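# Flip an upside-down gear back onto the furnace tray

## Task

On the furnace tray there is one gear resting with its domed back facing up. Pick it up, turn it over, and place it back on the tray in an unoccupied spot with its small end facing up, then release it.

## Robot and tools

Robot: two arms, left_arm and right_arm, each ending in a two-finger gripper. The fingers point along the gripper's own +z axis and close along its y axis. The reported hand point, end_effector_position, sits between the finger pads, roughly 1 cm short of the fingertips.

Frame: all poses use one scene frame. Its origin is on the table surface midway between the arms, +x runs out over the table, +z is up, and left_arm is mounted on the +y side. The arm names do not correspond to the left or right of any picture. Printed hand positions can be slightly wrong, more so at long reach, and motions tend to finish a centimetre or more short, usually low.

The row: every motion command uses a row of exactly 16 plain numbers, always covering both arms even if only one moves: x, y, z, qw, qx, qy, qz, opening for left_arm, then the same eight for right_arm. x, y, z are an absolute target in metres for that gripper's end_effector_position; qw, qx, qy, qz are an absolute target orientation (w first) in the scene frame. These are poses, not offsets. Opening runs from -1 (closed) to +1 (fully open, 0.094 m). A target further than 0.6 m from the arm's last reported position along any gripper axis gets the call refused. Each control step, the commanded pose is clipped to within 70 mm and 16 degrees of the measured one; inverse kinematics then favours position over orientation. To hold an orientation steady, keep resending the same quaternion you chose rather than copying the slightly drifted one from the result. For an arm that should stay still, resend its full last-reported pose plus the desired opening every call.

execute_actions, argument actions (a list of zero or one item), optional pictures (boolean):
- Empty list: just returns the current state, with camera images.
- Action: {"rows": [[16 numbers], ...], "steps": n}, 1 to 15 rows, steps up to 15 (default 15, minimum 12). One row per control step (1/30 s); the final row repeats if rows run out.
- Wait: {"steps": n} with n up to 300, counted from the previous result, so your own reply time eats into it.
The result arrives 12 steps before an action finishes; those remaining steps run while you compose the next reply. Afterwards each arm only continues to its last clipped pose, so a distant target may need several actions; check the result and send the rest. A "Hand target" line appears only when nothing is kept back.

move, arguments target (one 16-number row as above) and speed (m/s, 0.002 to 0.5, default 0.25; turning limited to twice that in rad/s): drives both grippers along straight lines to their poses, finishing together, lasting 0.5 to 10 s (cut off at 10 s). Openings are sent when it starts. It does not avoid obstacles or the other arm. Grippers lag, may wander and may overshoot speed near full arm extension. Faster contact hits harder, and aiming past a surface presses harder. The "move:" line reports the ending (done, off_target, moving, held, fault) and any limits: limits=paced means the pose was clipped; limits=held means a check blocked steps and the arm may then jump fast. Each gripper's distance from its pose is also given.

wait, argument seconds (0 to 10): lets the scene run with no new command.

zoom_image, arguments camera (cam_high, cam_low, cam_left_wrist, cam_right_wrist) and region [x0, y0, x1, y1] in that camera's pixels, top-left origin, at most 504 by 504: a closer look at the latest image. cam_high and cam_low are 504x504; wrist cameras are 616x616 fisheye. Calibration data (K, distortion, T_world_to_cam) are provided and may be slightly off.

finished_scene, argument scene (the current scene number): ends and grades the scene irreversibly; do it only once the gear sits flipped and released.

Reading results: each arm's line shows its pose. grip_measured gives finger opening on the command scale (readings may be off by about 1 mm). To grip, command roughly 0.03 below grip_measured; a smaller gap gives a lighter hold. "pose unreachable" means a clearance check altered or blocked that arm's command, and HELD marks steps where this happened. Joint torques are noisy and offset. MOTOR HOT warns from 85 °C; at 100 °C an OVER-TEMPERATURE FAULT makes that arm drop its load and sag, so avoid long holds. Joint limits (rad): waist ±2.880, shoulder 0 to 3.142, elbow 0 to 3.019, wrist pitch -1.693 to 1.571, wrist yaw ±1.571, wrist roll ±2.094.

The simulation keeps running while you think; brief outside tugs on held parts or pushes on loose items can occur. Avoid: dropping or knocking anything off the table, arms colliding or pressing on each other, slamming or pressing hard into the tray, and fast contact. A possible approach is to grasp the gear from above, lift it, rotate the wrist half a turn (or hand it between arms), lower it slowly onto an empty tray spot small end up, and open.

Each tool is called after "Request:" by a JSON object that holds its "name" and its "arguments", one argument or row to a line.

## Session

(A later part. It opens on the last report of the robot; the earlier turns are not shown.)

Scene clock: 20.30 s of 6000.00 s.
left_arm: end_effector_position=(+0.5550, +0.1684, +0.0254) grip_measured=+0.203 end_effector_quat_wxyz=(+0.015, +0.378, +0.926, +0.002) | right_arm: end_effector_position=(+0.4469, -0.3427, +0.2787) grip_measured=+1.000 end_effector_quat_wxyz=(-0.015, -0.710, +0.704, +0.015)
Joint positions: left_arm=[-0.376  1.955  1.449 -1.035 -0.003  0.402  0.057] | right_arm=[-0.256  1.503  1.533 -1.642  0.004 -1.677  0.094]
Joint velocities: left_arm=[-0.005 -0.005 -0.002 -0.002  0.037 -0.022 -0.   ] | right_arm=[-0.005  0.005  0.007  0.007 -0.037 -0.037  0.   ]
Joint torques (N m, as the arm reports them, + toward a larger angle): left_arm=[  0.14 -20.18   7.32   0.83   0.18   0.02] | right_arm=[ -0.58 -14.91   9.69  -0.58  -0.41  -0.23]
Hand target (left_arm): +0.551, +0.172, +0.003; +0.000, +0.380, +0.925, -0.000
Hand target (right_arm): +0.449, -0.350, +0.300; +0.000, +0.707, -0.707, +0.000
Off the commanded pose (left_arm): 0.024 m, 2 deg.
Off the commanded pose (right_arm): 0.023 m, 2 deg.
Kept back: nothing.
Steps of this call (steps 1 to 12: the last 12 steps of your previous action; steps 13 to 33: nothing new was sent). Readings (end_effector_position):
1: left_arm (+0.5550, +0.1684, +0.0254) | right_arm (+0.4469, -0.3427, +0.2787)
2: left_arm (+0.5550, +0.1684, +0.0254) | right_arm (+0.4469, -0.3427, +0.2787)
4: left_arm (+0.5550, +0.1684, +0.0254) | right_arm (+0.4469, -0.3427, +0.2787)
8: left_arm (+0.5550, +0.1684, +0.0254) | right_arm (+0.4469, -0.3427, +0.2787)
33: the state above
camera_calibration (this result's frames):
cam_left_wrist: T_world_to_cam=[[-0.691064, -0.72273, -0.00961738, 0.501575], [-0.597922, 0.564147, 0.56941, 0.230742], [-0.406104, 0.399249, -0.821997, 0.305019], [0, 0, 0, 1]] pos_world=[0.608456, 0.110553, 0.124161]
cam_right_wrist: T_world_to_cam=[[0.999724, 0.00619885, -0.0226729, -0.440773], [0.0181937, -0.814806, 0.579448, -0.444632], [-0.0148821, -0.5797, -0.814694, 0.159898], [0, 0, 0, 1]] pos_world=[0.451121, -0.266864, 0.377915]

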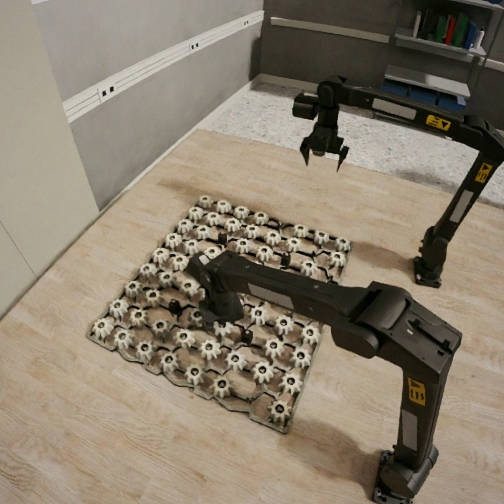

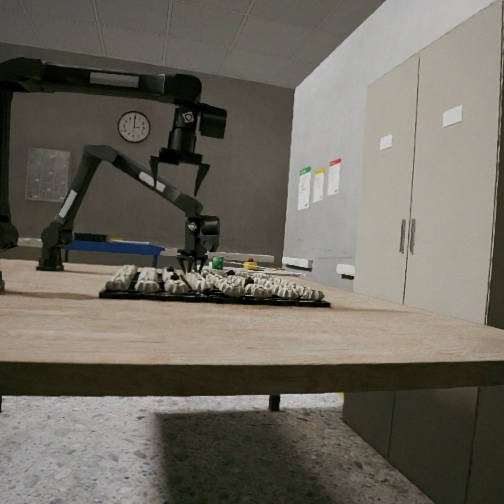

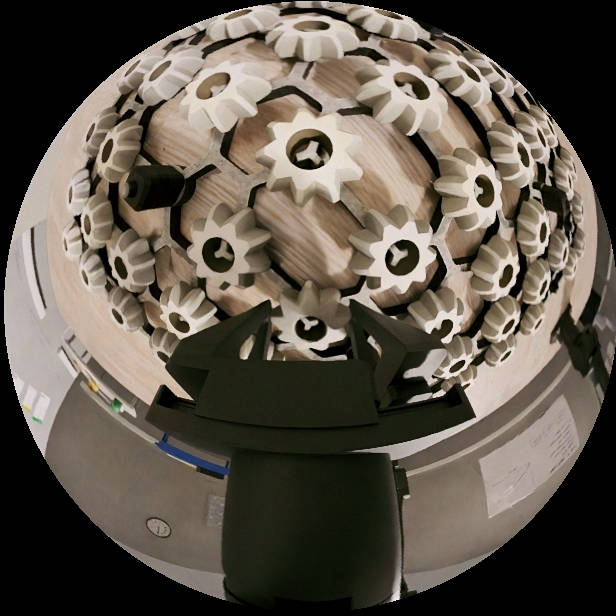

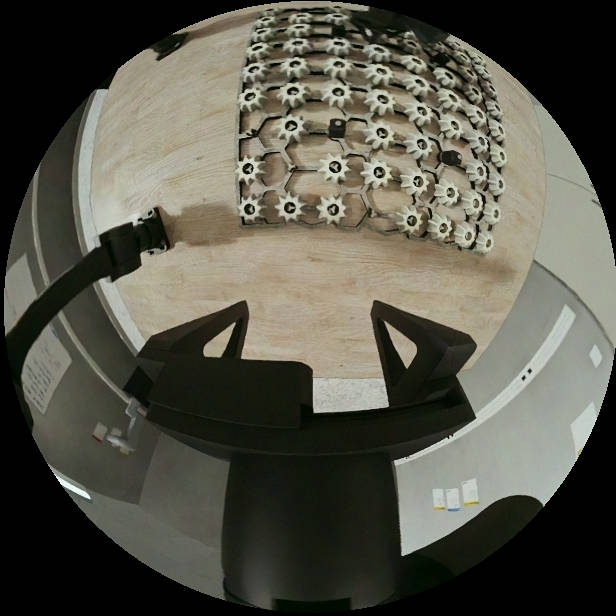

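Request:
{"name": "move", "arguments": {
  "target": [0.553,0.17,0.12,0,0.38,0.925,0,0.12,0.4,-0.25,0.3,0.38,-0.85,0.36,0,1],
  "speed": 0.12
}}

Request:
{"name": "move", "arguments": {
  "target": [0.3,0.06,0.3,0.5,0.5,0.5,-0.5,0.12,0.3,-0.06,0.3,0.7071,-0.7071,0,0,0.7]
}}

Scene clock: 28.40 s of 6000.00 s.
left_arm: end_effector_position=(+0.5313, +0.1786, +0.0752) grip_measured=+0.203 end_effector_quat_wxyz=(-0.044, +0.377, +0.925, +0.001) | right_arm: end_effector_position=(+0.4011, -0.2425, +0.2943) grip_measured=+1.000 end_effector_quat_wxyz=(-0.378, +0.803, -0.460, +0.026)
Joint positions: left_arm=[-0.375  1.907  1.516 -1.267 -0.004  0.402  0.057] | right_arm=[-0.292  1.105  1.067 -1.124 -0.68  -2.088  0.094]
Joint velocities: left_arm=[ 0.005 -0.005 -0.002  0.007 -0.022  0.066 -0.   ] | right_arm=[-0.015 -0.005  0.007  0.017  0.051 -0.022  0.   ]
Joint torques (N m, as the arm reports them, + toward a larger angle): left_arm=[ -0.14 -26.84  13.89  -0.78   0.17   0.01] | right_arm=[-0.9  -9.03  7.12  1.36 -0.84 -0.16]
Hand target (left_arm): +0.553, +0.170, +0.120; +0.000, +0.380, +0.925, +0.000
Hand target (right_arm): +0.401, -0.249, +0.299; -0.384, +0.801, -0.457, +0.043
Off the commanded pose (left_arm): 0.051 m, 5 deg.
Off the commanded pose (right_arm): 0.009 m, 13 deg.
joint sent to its limit (right arm) — the command would take joint 6 (wrist roll) past its lower limit, so that joint was sent only as far as its limit.
Kept back: nothing.
After step 90, 0.20 s passed at rest.
move: off_target (left_arm, right_arm)
camera_calibration (this result's frames):
cam_left_wrist: T_world_to_cam=[[-0.688591, -0.724316, 0.0347628, 0.488705], [-0.531738, 0.536945, 0.654939, 0.145741], [-0.493048, 0.4325, -0.754882, 0.367512], [0, 0, 0, 1]] pos_world=[0.595215, 0.116773, 0.164988]
cam_right_wrist: T_world_to_cam=[[0.713928, 0.277813, 0.642749, -0.410524], [0.232834, -0.95988, 0.156266, -0.367894], [0.660374, 0.0380914, -0.74997, 0.0899431], [0, 0, 0, 1]] pos_world=[0.319347, -0.242511, 0.388807]

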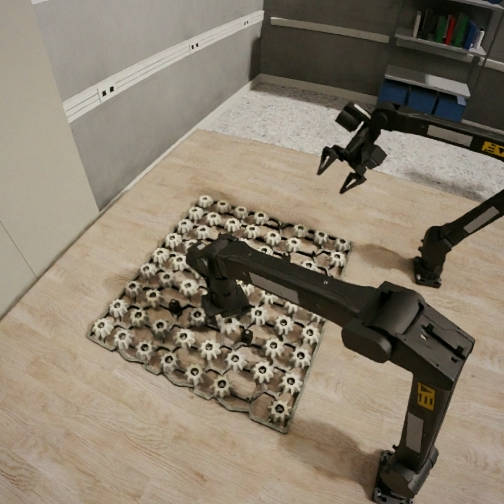

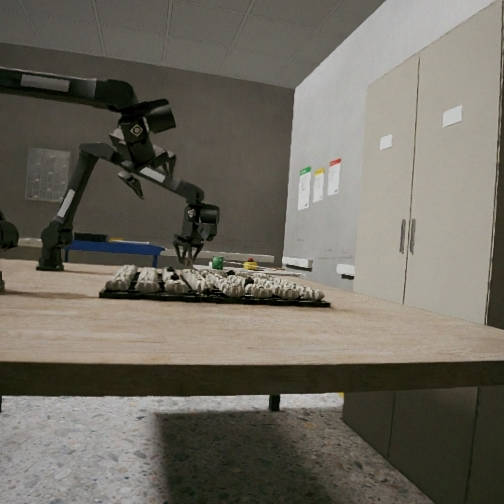

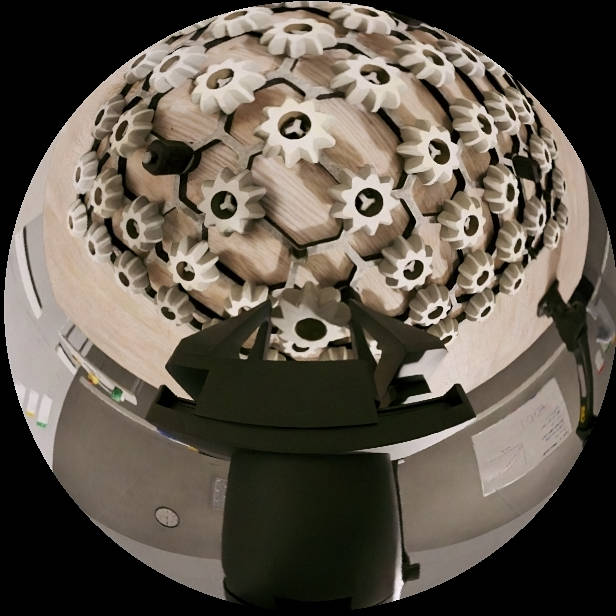

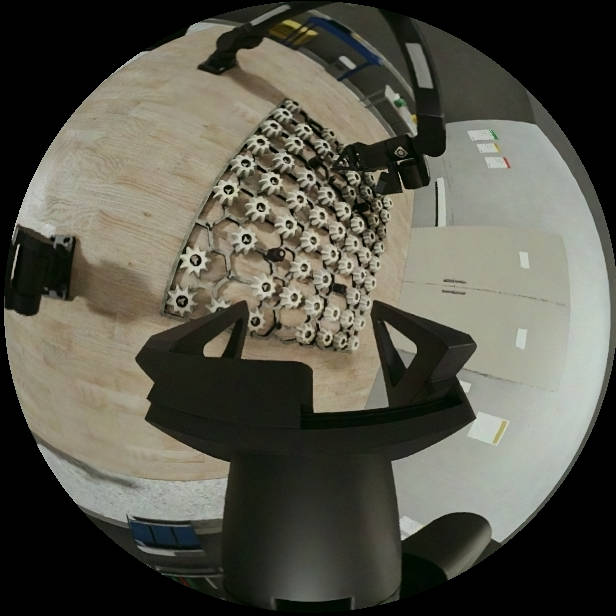

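Scene clock: 32.60 s of 6000.00 s.
left_arm: end_effector_position=(+0.3139, +0.0546, +0.2879) grip_measured=+0.203 end_effector_quat_wxyz=(+0.484, +0.503, +0.514, -0.498) | right_arm: end_effector_position=(+0.3302, -0.1066, +0.2936) grip_measured=+0.702 end_effector_quat_wxyz=(-0.645, +0.755, -0.118, +0.010)
Joint positions: left_arm=[-0.477  1.147  0.583  0.488  1.101  0.043  0.057] | right_arm=[-0.069  0.971  0.657 -0.272 -1.262 -1.995  0.08 ]
Joint velocities: left_arm=[-0.024 -0.005 -0.012 -0.012  0.007 -0.037 -0.001] | right_arm=[-0.005 -0.005 -0.012 -0.007 -0.022 -0.022  0.001]
Joint torques (N m, as the arm reports them, + toward a larger angle): left_arm=[-0.61 -9.99  8.92  2.84 -0.01 -0.19] | right_arm=[ 0.92 -4.89  7.74  0.71 -0.56 -0.06]
Hand target (left_arm): +0.311, +0.054, +0.297; +0.496, +0.506, +0.500, -0.498
Hand target (right_arm): +0.331, -0.107, +0.294; -0.644, +0.755, -0.120, +0.009
Off the commanded pose (left_arm): 0.019 m, 2 deg.
Off the commanded pose (right_arm): 0.056 m, 16 deg; orientation clipped at the last step of the last action.
Kept back: nothing.
move: held (right_arm), off_target (left_arm); limits=paced,held; held on 41 of 126 steps (right_arm), including the last (right_arm)
pose unreachable (right arm): on one or more control steps of this call this arm could not follow its commanded pose, so it was not sent that pose on those steps. On the call's last step it was still not sent that pose. It may still have moved: this result reports where it is.
cause: the commanded pose would bring two parts of the arm too close to each other (its wrist (the part past joint 4) and its wrist camera, with joints 5 (wrist yaw) and 6 (wrist roll) between them).
camera_calibration (this result's frames):
cam_left_wrist: T_world_to_cam=[[-0.999323, 0.0078141, 0.0359505, 0.299043], [-0.0234271, 0.618293, -0.785598, 0.208116], [-0.0283667, -0.785908, -0.617692, 0.355678], [0, 0, 0, 1]] pos_world=[0.313806, 0.148517, 0.372444]
cam_right_wrist: T_world_to_cam=[[0.165121, 0.121875, 0.978714, -0.331341], [0.693233, -0.720197, -0.0272739, -0.293375], [0.701543, 0.682981, -0.203407, 0.0257093], [0, 0, 0, 1]] pos_world=[0.240052, -0.188465, 0.321516]

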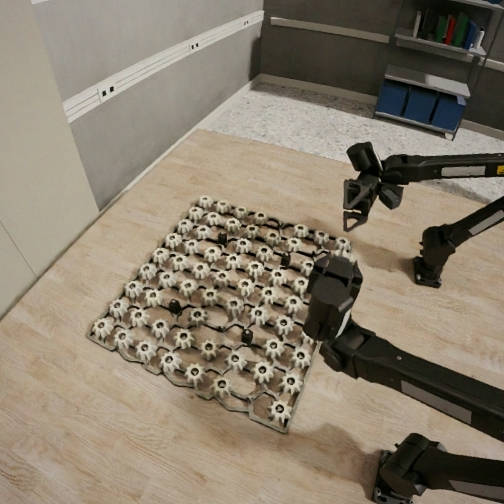

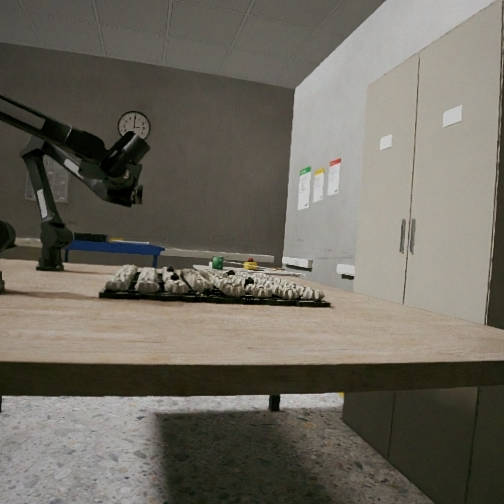

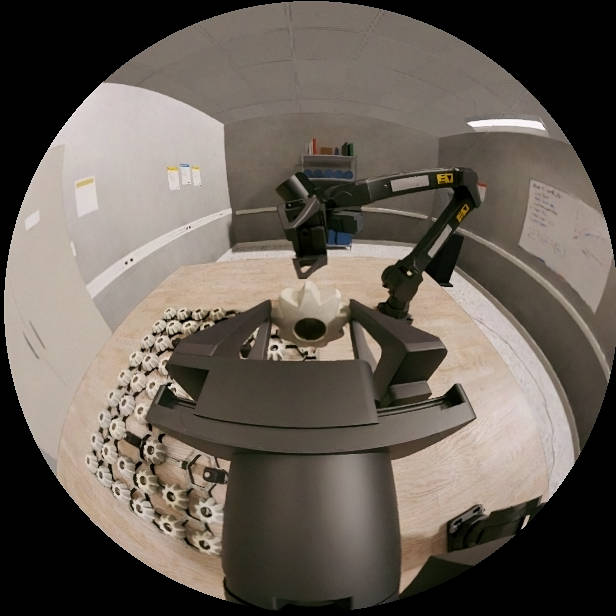

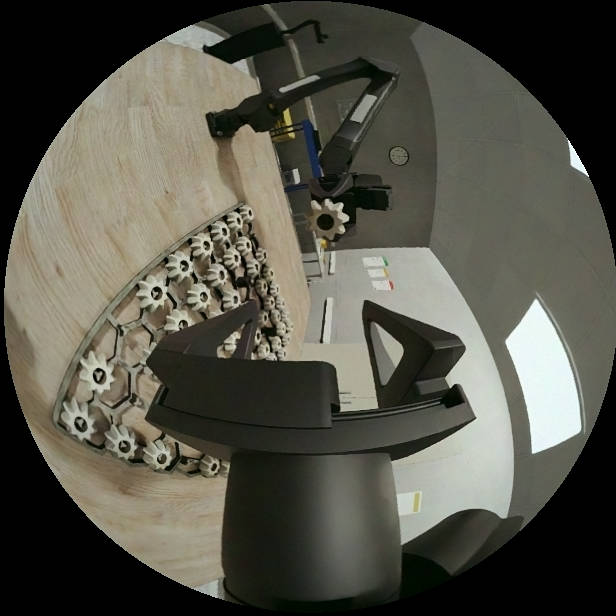

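Request:
{"name": "move", "arguments": {
  "target": [0.3,0.12,0.3,0,0,0.7071,-0.7071,0.12,0.3,0.03,0.3,0.5,-0.5,0.5,0.5,0.7]
}}

Scene clock: 36.73 s of 6000.00 s.
left_arm: end_effector_position=(+0.3015, +0.1160, +0.2921) grip_measured=+0.204 end_effector_quat_wxyz=(-0.014, -0.011, +0.711, -0.703) | right_arm: end_effector_position=(+0.3032, +0.0249, +0.3098) grip_measured=+0.702 end_effector_quat_wxyz=(+0.511, -0.499, +0.496, +0.495)
Joint positions: left_arm=[-0.307  1.035  0.502  0.497  1.272 -1.572  0.057] | right_arm=[ 0.33   1.134  0.595  0.562 -1.069  0.001  0.08 ]
Joint velocities: left_arm=[-0.015 -0.005  0.007  0.017 -0.037  0.007 -0.001] | right_arm=[ 0.015 -0.015 -0.007  0.027  0.022  0.037 -0.   ]
Joint torques (N m, as the arm reports them, + toward a larger angle): left_arm=[ 0.4  -8.98  8.99  2.78  0.16 -0.11] | right_arm=[ 2.21 -4.85  6.58  2.07  0.   -0.01]
Hand target (left_arm): +0.299, +0.119, +0.301; -0.001, -0.001, +0.705, -0.709
Hand target (right_arm): +0.301, +0.030, +0.301; +0.502, -0.497, +0.499, +0.502
Off the commanded pose (left_arm): 0.009 m, 2 deg.
Off the commanded pose (right_arm): 0.011 m, 1 deg.
Kept back: nothing.
move: off_target (right_arm)
camera_calibration (this result's frames):
cam_left_wrist: T_world_to_cam=[[0.0466747, -0.00605718, 0.998892, -0.308999], [-0.803544, 0.593821, 0.0411477, 0.169716], [-0.593412, -0.804574, 0.0228492, 0.391618], [0, 0, 0, 1]] pos_world=[0.383187, 0.212433, 0.292725]
cam_right_wrist: T_world_to_cam=[[0.999359, -0.0318345, 0.0163591, -0.309674], [-0.00473785, -0.570701, -0.821144, 0.274272], [0.0354769, 0.820541, -0.570486, 0.270431], [0, 0, 0, 1]] pos_world=[0.301181, -0.0752308, 0.384561]

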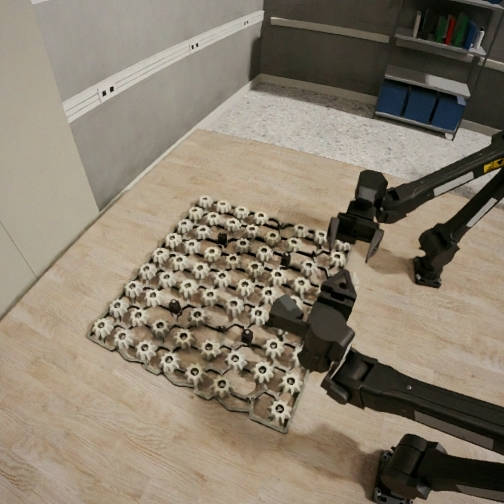

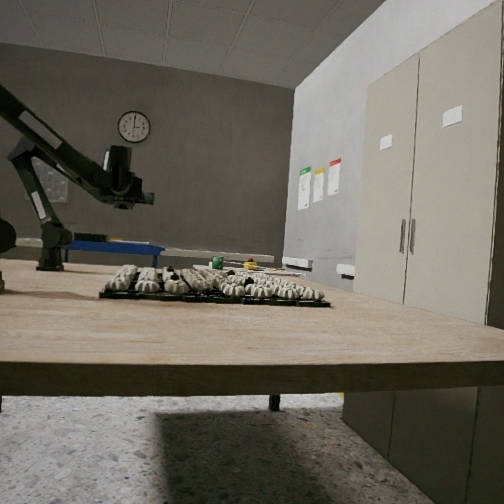

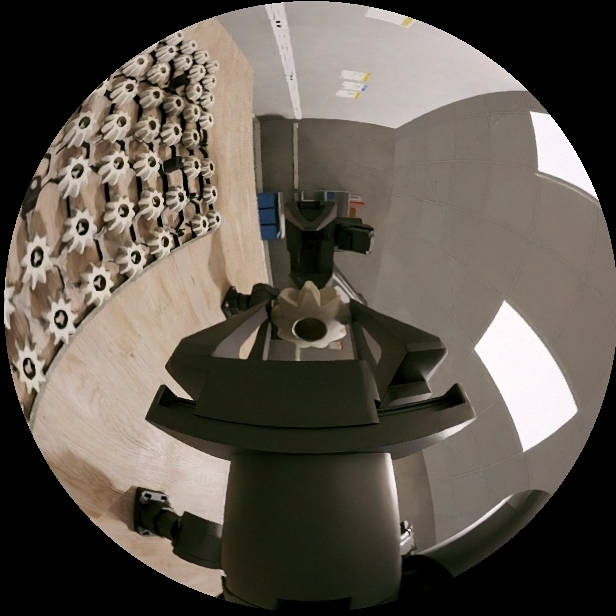

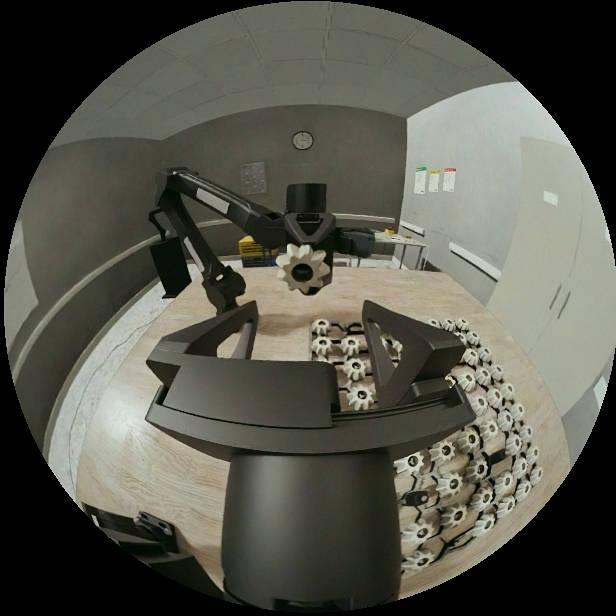

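Heights align visually. Approach.

Request:
{"name": "move", "arguments": {
  "target": [0.3,0.12,0.3,0,0,0.7071,-0.7071,0.12,0.297,0.1,0.3,0.5,-0.5,0.5,0.5,0.7],
  "speed": 0.06
}}

Scene clock: 38.57 s of 6000.00 s.
left_arm: end_effector_position=(+0.3017, +0.1165, +0.2922) grip_measured=+0.204 end_effector_quat_wxyz=(-0.015, -0.013, +0.711, -0.703) | right_arm: end_effector_position=(+0.2901, +0.0859, +0.2811) grip_measured=+0.702 end_effector_quat_wxyz=(+0.484, -0.494, +0.521, +0.500)
Joint positions: left_arm=[-0.305  1.035  0.502  0.498  1.273 -1.576  0.057] | right_arm=[ 0.503  1.237  0.621  0.567 -0.899  0.005  0.08 ]
Joint velocities: left_arm=[ 0.005 -0.005  0.007 -0.002  0.051 -0.037  0.001] | right_arm=[-0.015  0.005 -0.017 -0.007  0.007 -0.051  0.   ]
Joint torques (N m, as the arm reports them, + toward a larger angle): left_arm=[ 0.38 -8.98  9.13  1.94  0.19  0.08] | right_arm=[ 2.17 -5.82 10.38  2.26 -0.04 -0.17]
Hand target (left_arm): +0.300, +0.120, +0.300; +0.000, -0.000, +0.707, -0.707
Hand target (right_arm): +0.297, +0.099, +0.300; +0.500, -0.499, +0.500, +0.501
Off the commanded pose (left_arm): 0.009 m, 2 deg.
Off the commanded pose (right_arm): 0.025 m, 3 deg.
Kept back: nothing.
move: off_target (right_arm)
camera_calibration (this result's frames):
cam_left_wrist: T_world_to_cam=[[0.0505378, -0.00577559, 0.998705, -0.310255], [-0.803635, 0.593486, 0.0440988, 0.168792], [-0.592973, -0.804823, 0.025352, 0.391343], [0, 0, 0, 1]] pos_world=[0.383382, 0.212994, 0.292488]
cam_right_wrist: T_world_to_cam=[[0.998552, -0.0298701, -0.044734, -0.276982], [-0.0536935, -0.603274, -0.795724, 0.295363], [-0.00321855, 0.796974, -0.604005, 0.227158], [0, 0, 0, 1]] pos_world=[0.293171, -0.0111272, 0.359841]

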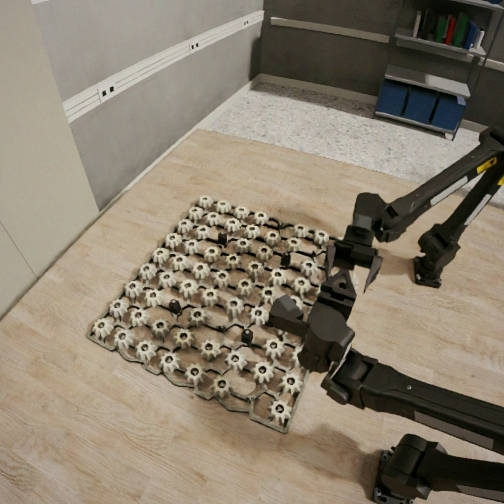

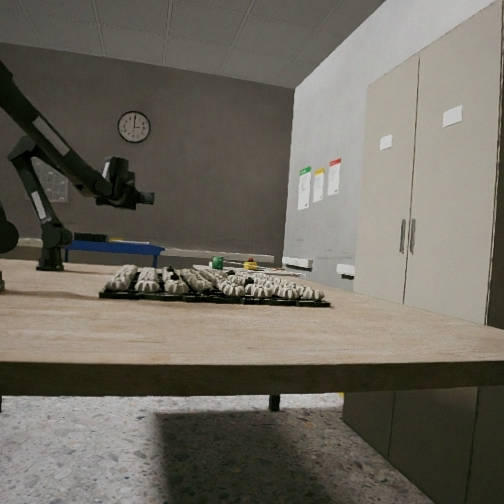

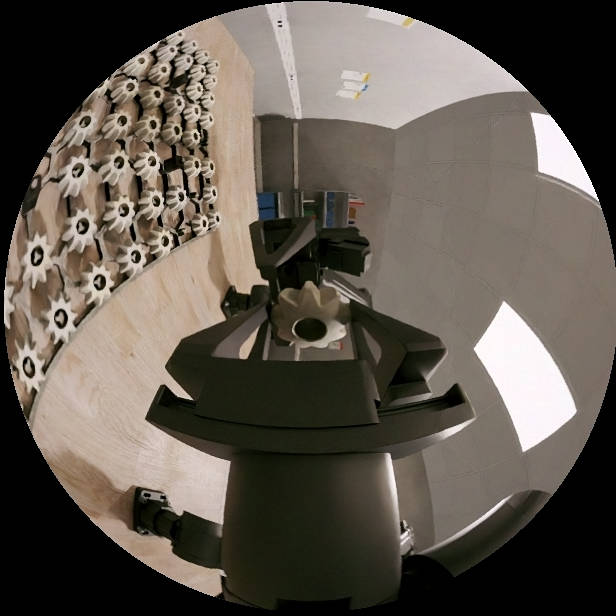

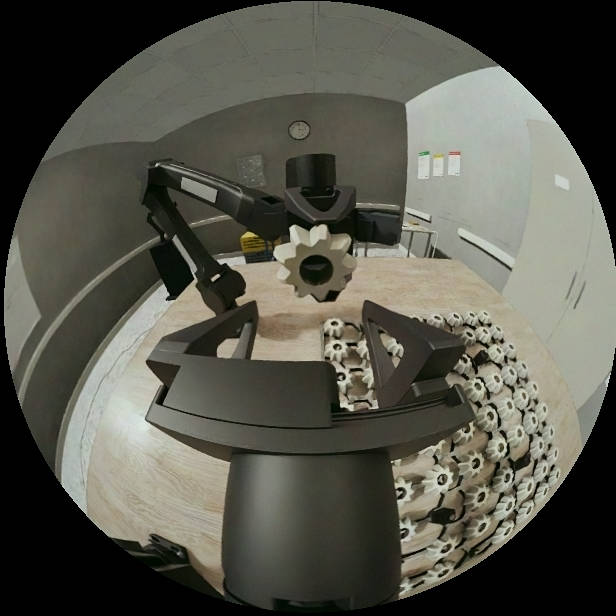

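Request:
{"name": "move", "arguments": {
  "target": [0.3,0.12,0.3,0,0,0.7071,-0.7071,0.12,0.304,0.105,0.332,0.5,-0.5,0.5,0.5,0.7],
  "speed": 0.05
}}

Scene clock: 40.33 s of 6000.00 s.
left_arm: end_effector_position=(+0.3017, +0.1165, +0.2922) grip_measured=+0.204 end_effector_quat_wxyz=(-0.015, -0.013, +0.711, -0.703) | right_arm: end_effector_position=(+0.3017, +0.0949, +0.3042) grip_measured=+0.702 end_effector_quat_wxyz=(+0.486, -0.494, +0.519, +0.500)
Joint positions: left_arm=[-0.305  1.035  0.502  0.498  1.274 -1.576  0.057] | right_arm=[ 0.503  1.237  0.691  0.501 -0.899  0.005  0.08 ]
Joint velocities: left_arm=[-0.015 -0.024 -0.002 -0.002 -0.081 -0.051 -0.   ] | right_arm=[ 0.005 -0.005 -0.007 -0.002 -0.022  0.007 -0.   ]
Joint torques (N m, as the arm reports them, + toward a larger angle): left_arm=[ 0.49 -9.13  9.17  1.92  0.19  0.1 ] | right_arm=[ 1.75 -9.62 10.69  0.79 -0.05 -0.15]
Hand target (left_arm): +0.300, +0.120, +0.300; -0.000, +0.000, +0.707, -0.707
Hand target (right_arm): +0.303, +0.103, +0.332; +0.500, -0.499, +0.500, +0.500
Off the commanded pose (left_arm): 0.009 m, 2 deg.
Off the commanded pose (right_arm): 0.030 m, 3 deg.
Kept back: nothing.
move: off_target (right_arm)
camera_calibration (this result's frames):
cam_left_wrist: T_world_to_cam=[[0.0505396, -0.00578204, 0.998705, -0.310254], [-0.803409, 0.593793, 0.0440944, 0.168636], [-0.593279, -0.804597, 0.0253647, 0.391366], [0, 0, 0, 1]] pos_world=[0.383353, 0.212963, 0.292489]
cam_right_wrist: T_world_to_cam=[[0.99867, -0.0297786, -0.0420904, -0.288142], [-0.051535, -0.601596, -0.797137, 0.319392], [-0.00158384, 0.798245, -0.60233, 0.232778], [0, 0, 0, 1]] pos_world=[0.304587, -0.00224943, 0.38268]

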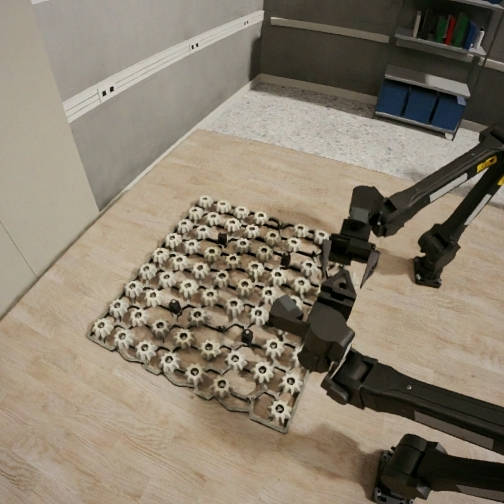

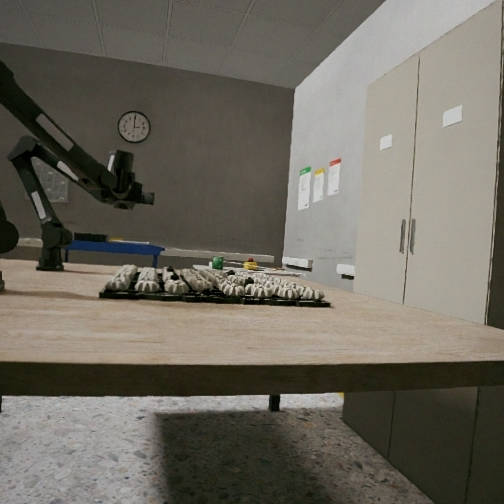

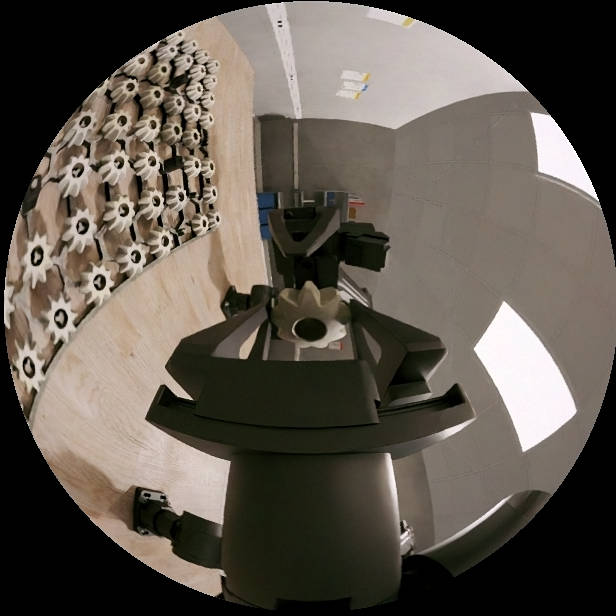

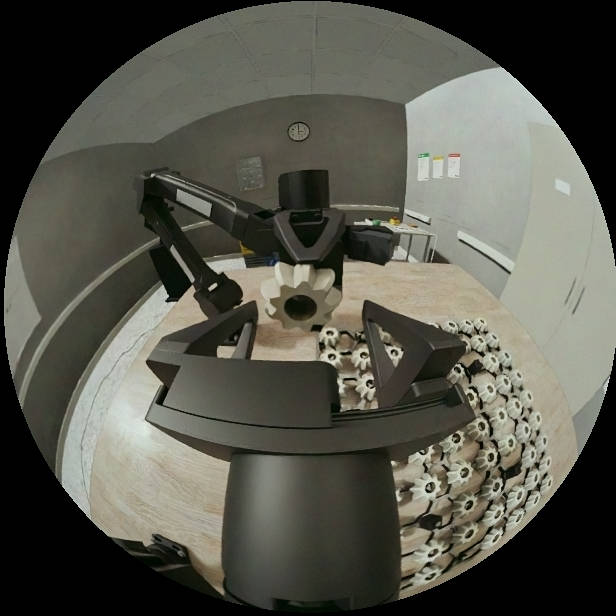

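Request:
{"name": "move", "arguments": {
  "target": [0.3,0.12,0.3,0,0,0.7071,-0.7071,0.12,0.297,0.127,0.338,0.5,-0.5,0.5,0.5,0.8],
  "speed": 0.04
}}

Scene clock: 42.10 s of 6000.00 s.
left_arm: end_effector_position=(+0.3017, +0.1165, +0.2922) grip_measured=+0.204 end_effector_quat_wxyz=(-0.015, -0.013, +0.711, -0.703) | right_arm: end_effector_position=(+0.2943, +0.1141, +0.3172) grip_measured=+0.798 end_effector_quat_wxyz=(+0.492, -0.495, +0.514, +0.499)
Joint positions: left_arm=[-0.305  1.035  0.502  0.498  1.274 -1.576  0.057] | right_arm=[ 0.557  1.237  0.722  0.487 -0.843  0.005  0.084]
Joint velocities: left_arm=[-0.015  0.005 -0.002 -0.012 -0.022  0.037 -0.001] | right_arm=[-0.005 -0.005 -0.022 -0.022  0.022 -0.022 -0.001]
Joint torques (N m, as the arm reports them, + toward a larger angle): left_arm=[ 0.42 -9.17  9.16  1.93  0.18  0.09] | right_arm=[ 2.5  -7.79 10.74  0.95 -0.03 -0.17]
Hand target (left_arm): +0.300, +0.120, +0.300; -0.000, -0.000, +0.707, -0.707
Hand target (right_arm): +0.296, +0.126, +0.338; +0.500, -0.499, +0.500, +0.500
Off the commanded pose (left_arm): 0.009 m, 2 deg.
Off the commanded pose (right_arm): 0.025 m, 2 deg.
Kept back: nothing.
move: off_target (right_arm)
camera_calibration (this result's frames):
cam_left_wrist: T_world_to_cam=[[0.0505396, -0.00578204, 0.998705, -0.310254], [-0.803409, 0.593793, 0.0440944, 0.168636], [-0.593279, -0.804597, 0.0253647, 0.391366], [0, 0, 0, 1]] pos_world=[0.383353, 0.212963, 0.292489]
cam_right_wrist: T_world_to_cam=[[0.999101, -0.0317112, -0.0281218, -0.283906], [-0.0414692, -0.594232, -0.803224, 0.339034], [0.0087603, 0.803668, -0.595014, 0.219326], [0, 0, 0, 1]] pos_world=[0.295789, 0.0161962, 0.394838]

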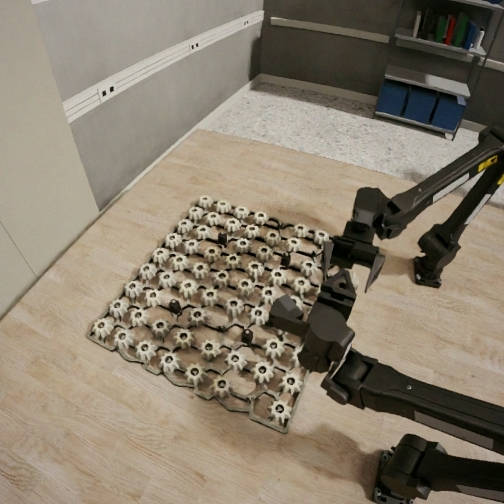

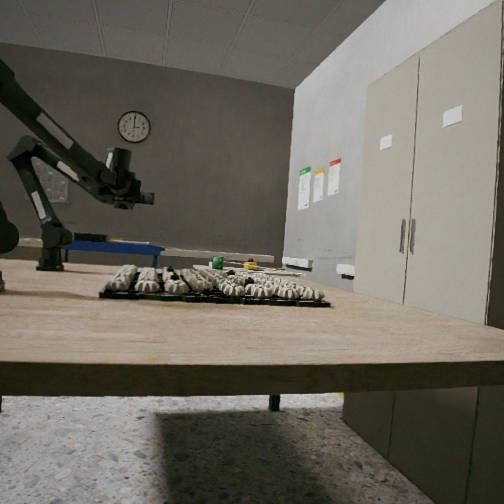

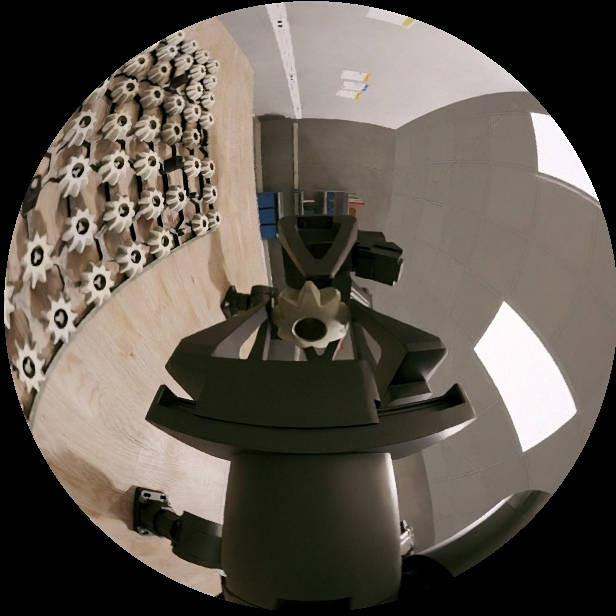

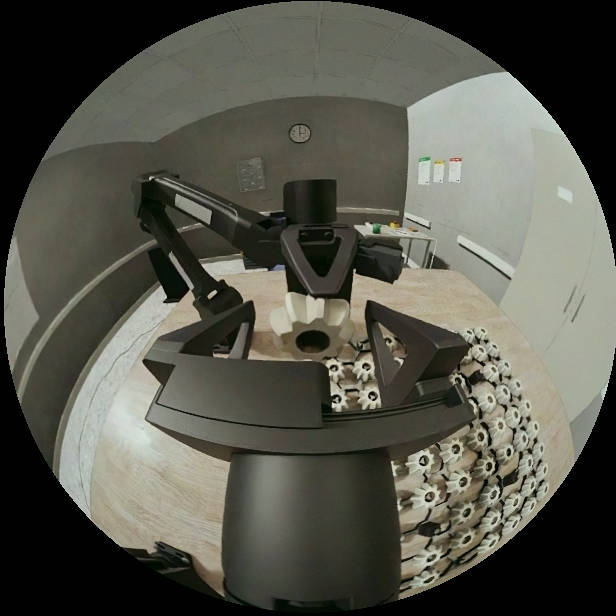

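Close enough; grip.

Request:
{"name": "execute_actions", "arguments": {
  "actions": [
    {"rows":[[0.3,0.12,0.3,0,0,0.7071,-0.7071,0.12,0.297,0.127,0.338,0.5,-0.5,0.5,0.5,0.1]]}
  ]
}}

Request:
{"name": "wait", "arguments": {
  "seconds": 0.6
}}

Scene clock: 42.57 s of 6000.00 s.
left_arm: end_effector_position=(+0.3008, +0.1165, +0.2922) grip_measured=+0.204 end_effector_quat_wxyz=(-0.017, -0.011, +0.711, -0.703) | right_arm: end_effector_position=(+0.2951, +0.1141, +0.3173) grip_measured=+0.179 end_effector_quat_wxyz=(+0.494, -0.494, +0.515, +0.497)
Joint positions: left_arm=[-0.305  1.035  0.502  0.498  1.279 -1.577  0.057] | right_arm=[ 0.557  1.237  0.723  0.486 -0.838  0.003  0.055]
Joint velocities: left_arm=[-0.015  0.015 -0.002  0.002  0.11  -0.037 -0.001] | right_arm=[-0.015  0.015  0.022  0.007  0.11  -0.11   0.018]
Joint torques (N m, as the arm reports them, + toward a larger angle): left_arm=[ 0.94 -9.07  9.19  2.06 -0.12  0.13] | right_arm=[ 2.49 -7.66 10.8   0.95 -0.31  0.03]
Steps of this call (steps 1 to 11: nothing new was sent; steps 12 to 14: the first 3 steps of this action). Readings (end_effector_position):
12: left_arm (+0.3017, +0.1165, +0.2922) | right_arm (+0.2943, +0.1141, +0.3172)
13: left_arm (+0.3017, +0.1165, +0.2922) | right_arm (+0.2943, +0.1141, +0.3172)
14: the state above

Scene clock: 43.57 s of 6000.00 s.
left_arm: end_effector_position=(+0.3006, +0.1165, +0.2922) grip_measured=+0.203 end_effector_quat_wxyz=(-0.018, -0.010, +0.711, -0.703) | right_arm: end_effector_position=(+0.2953, +0.1141, +0.3173) grip_measured=+0.196 end_effector_quat_wxyz=(+0.494, -0.494, +0.515, +0.496)
Joint positions: left_arm=[-0.305  1.035  0.502  0.498  1.28  -1.577  0.057] | right_arm=[ 0.557  1.237  0.723  0.486 -0.837  0.002  0.056]
Joint velocities: left_arm=[-0.005 -0.005 -0.002  0.017 -0.066 -0.007 -0.001] | right_arm=[-0.015 -0.015 -0.002  0.007 -0.007 -0.022  0.001]
Joint torques (N m, as the arm reports them, + toward a larger angle): left_arm=[ 0.53 -8.98  9.16  1.92 -0.09  0.09] | right_arm=[ 2.39 -8.   10.79  0.96 -0.27 -0.15]
Hand target (left_arm): +0.300, +0.120, +0.300; -0.000, -0.000, +0.707, -0.707
Hand target (right_arm): +0.296, +0.126, +0.338; +0.500, -0.500, +0.500, +0.500
Off the commanded pose (left_arm): 0.009 m, 2 deg.
Off the commanded pose (right_arm): 0.024 m, 2 deg.
Kept back: nothing.
Steps of this call (steps 1 to 12: the last 12 steps of your previous action; steps 13 to 30: nothing new was sent). Readings (end_effector_position):
1: left_arm (+0.3006, +0.1165, +0.2922) | right_arm (+0.2953, +0.1141, +0.3173)
2: left_arm (+0.3006, +0.1165, +0.2922) | right_arm (+0.2953, +0.1141, +0.3173)
4: left_arm (+0.3006, +0.1165, +0.2922) | right_arm (+0.2953, +0.1141, +0.3173)
8: left_arm (+0.3006, +0.1165, +0.2922) | right_arm (+0.2953, +0.1141, +0.3173)
30: the state above
camera_calibration (this result's frames):
cam_left_wrist: T_world_to_cam=[[0.0513314, -0.00589939, 0.998664, -0.310447], [-0.799511, 0.598991, 0.0446333, 0.1658], [-0.598454, -0.800734, 0.0260304, 0.391621], [0, 0, 0, 1]] pos_world=[0.382862, 0.212441, 0.292438]
cam_right_wrist: T_world_to_cam=[[0.99898, -0.0373802, -0.0253445, -0.285137], [-0.0426098, -0.594124, -0.803244, 0.339512], [0.0149677, 0.803504, -0.595111, 0.217572], [0, 0, 0, 1]] pos_world=[0.296056, 0.0162338, 0.394963]

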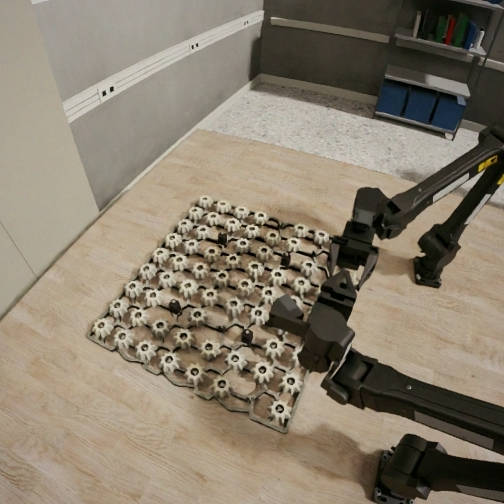

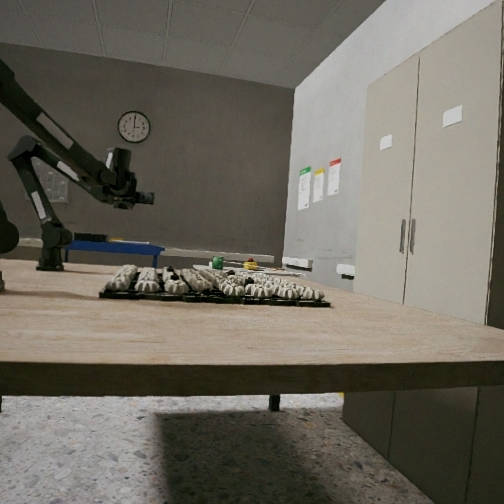

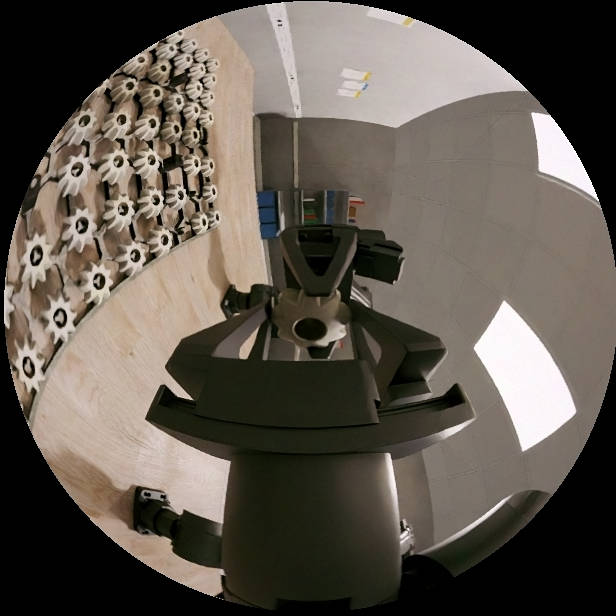

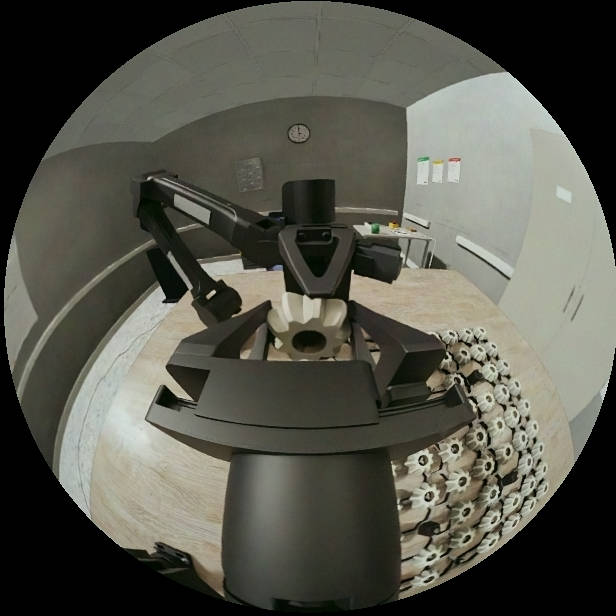

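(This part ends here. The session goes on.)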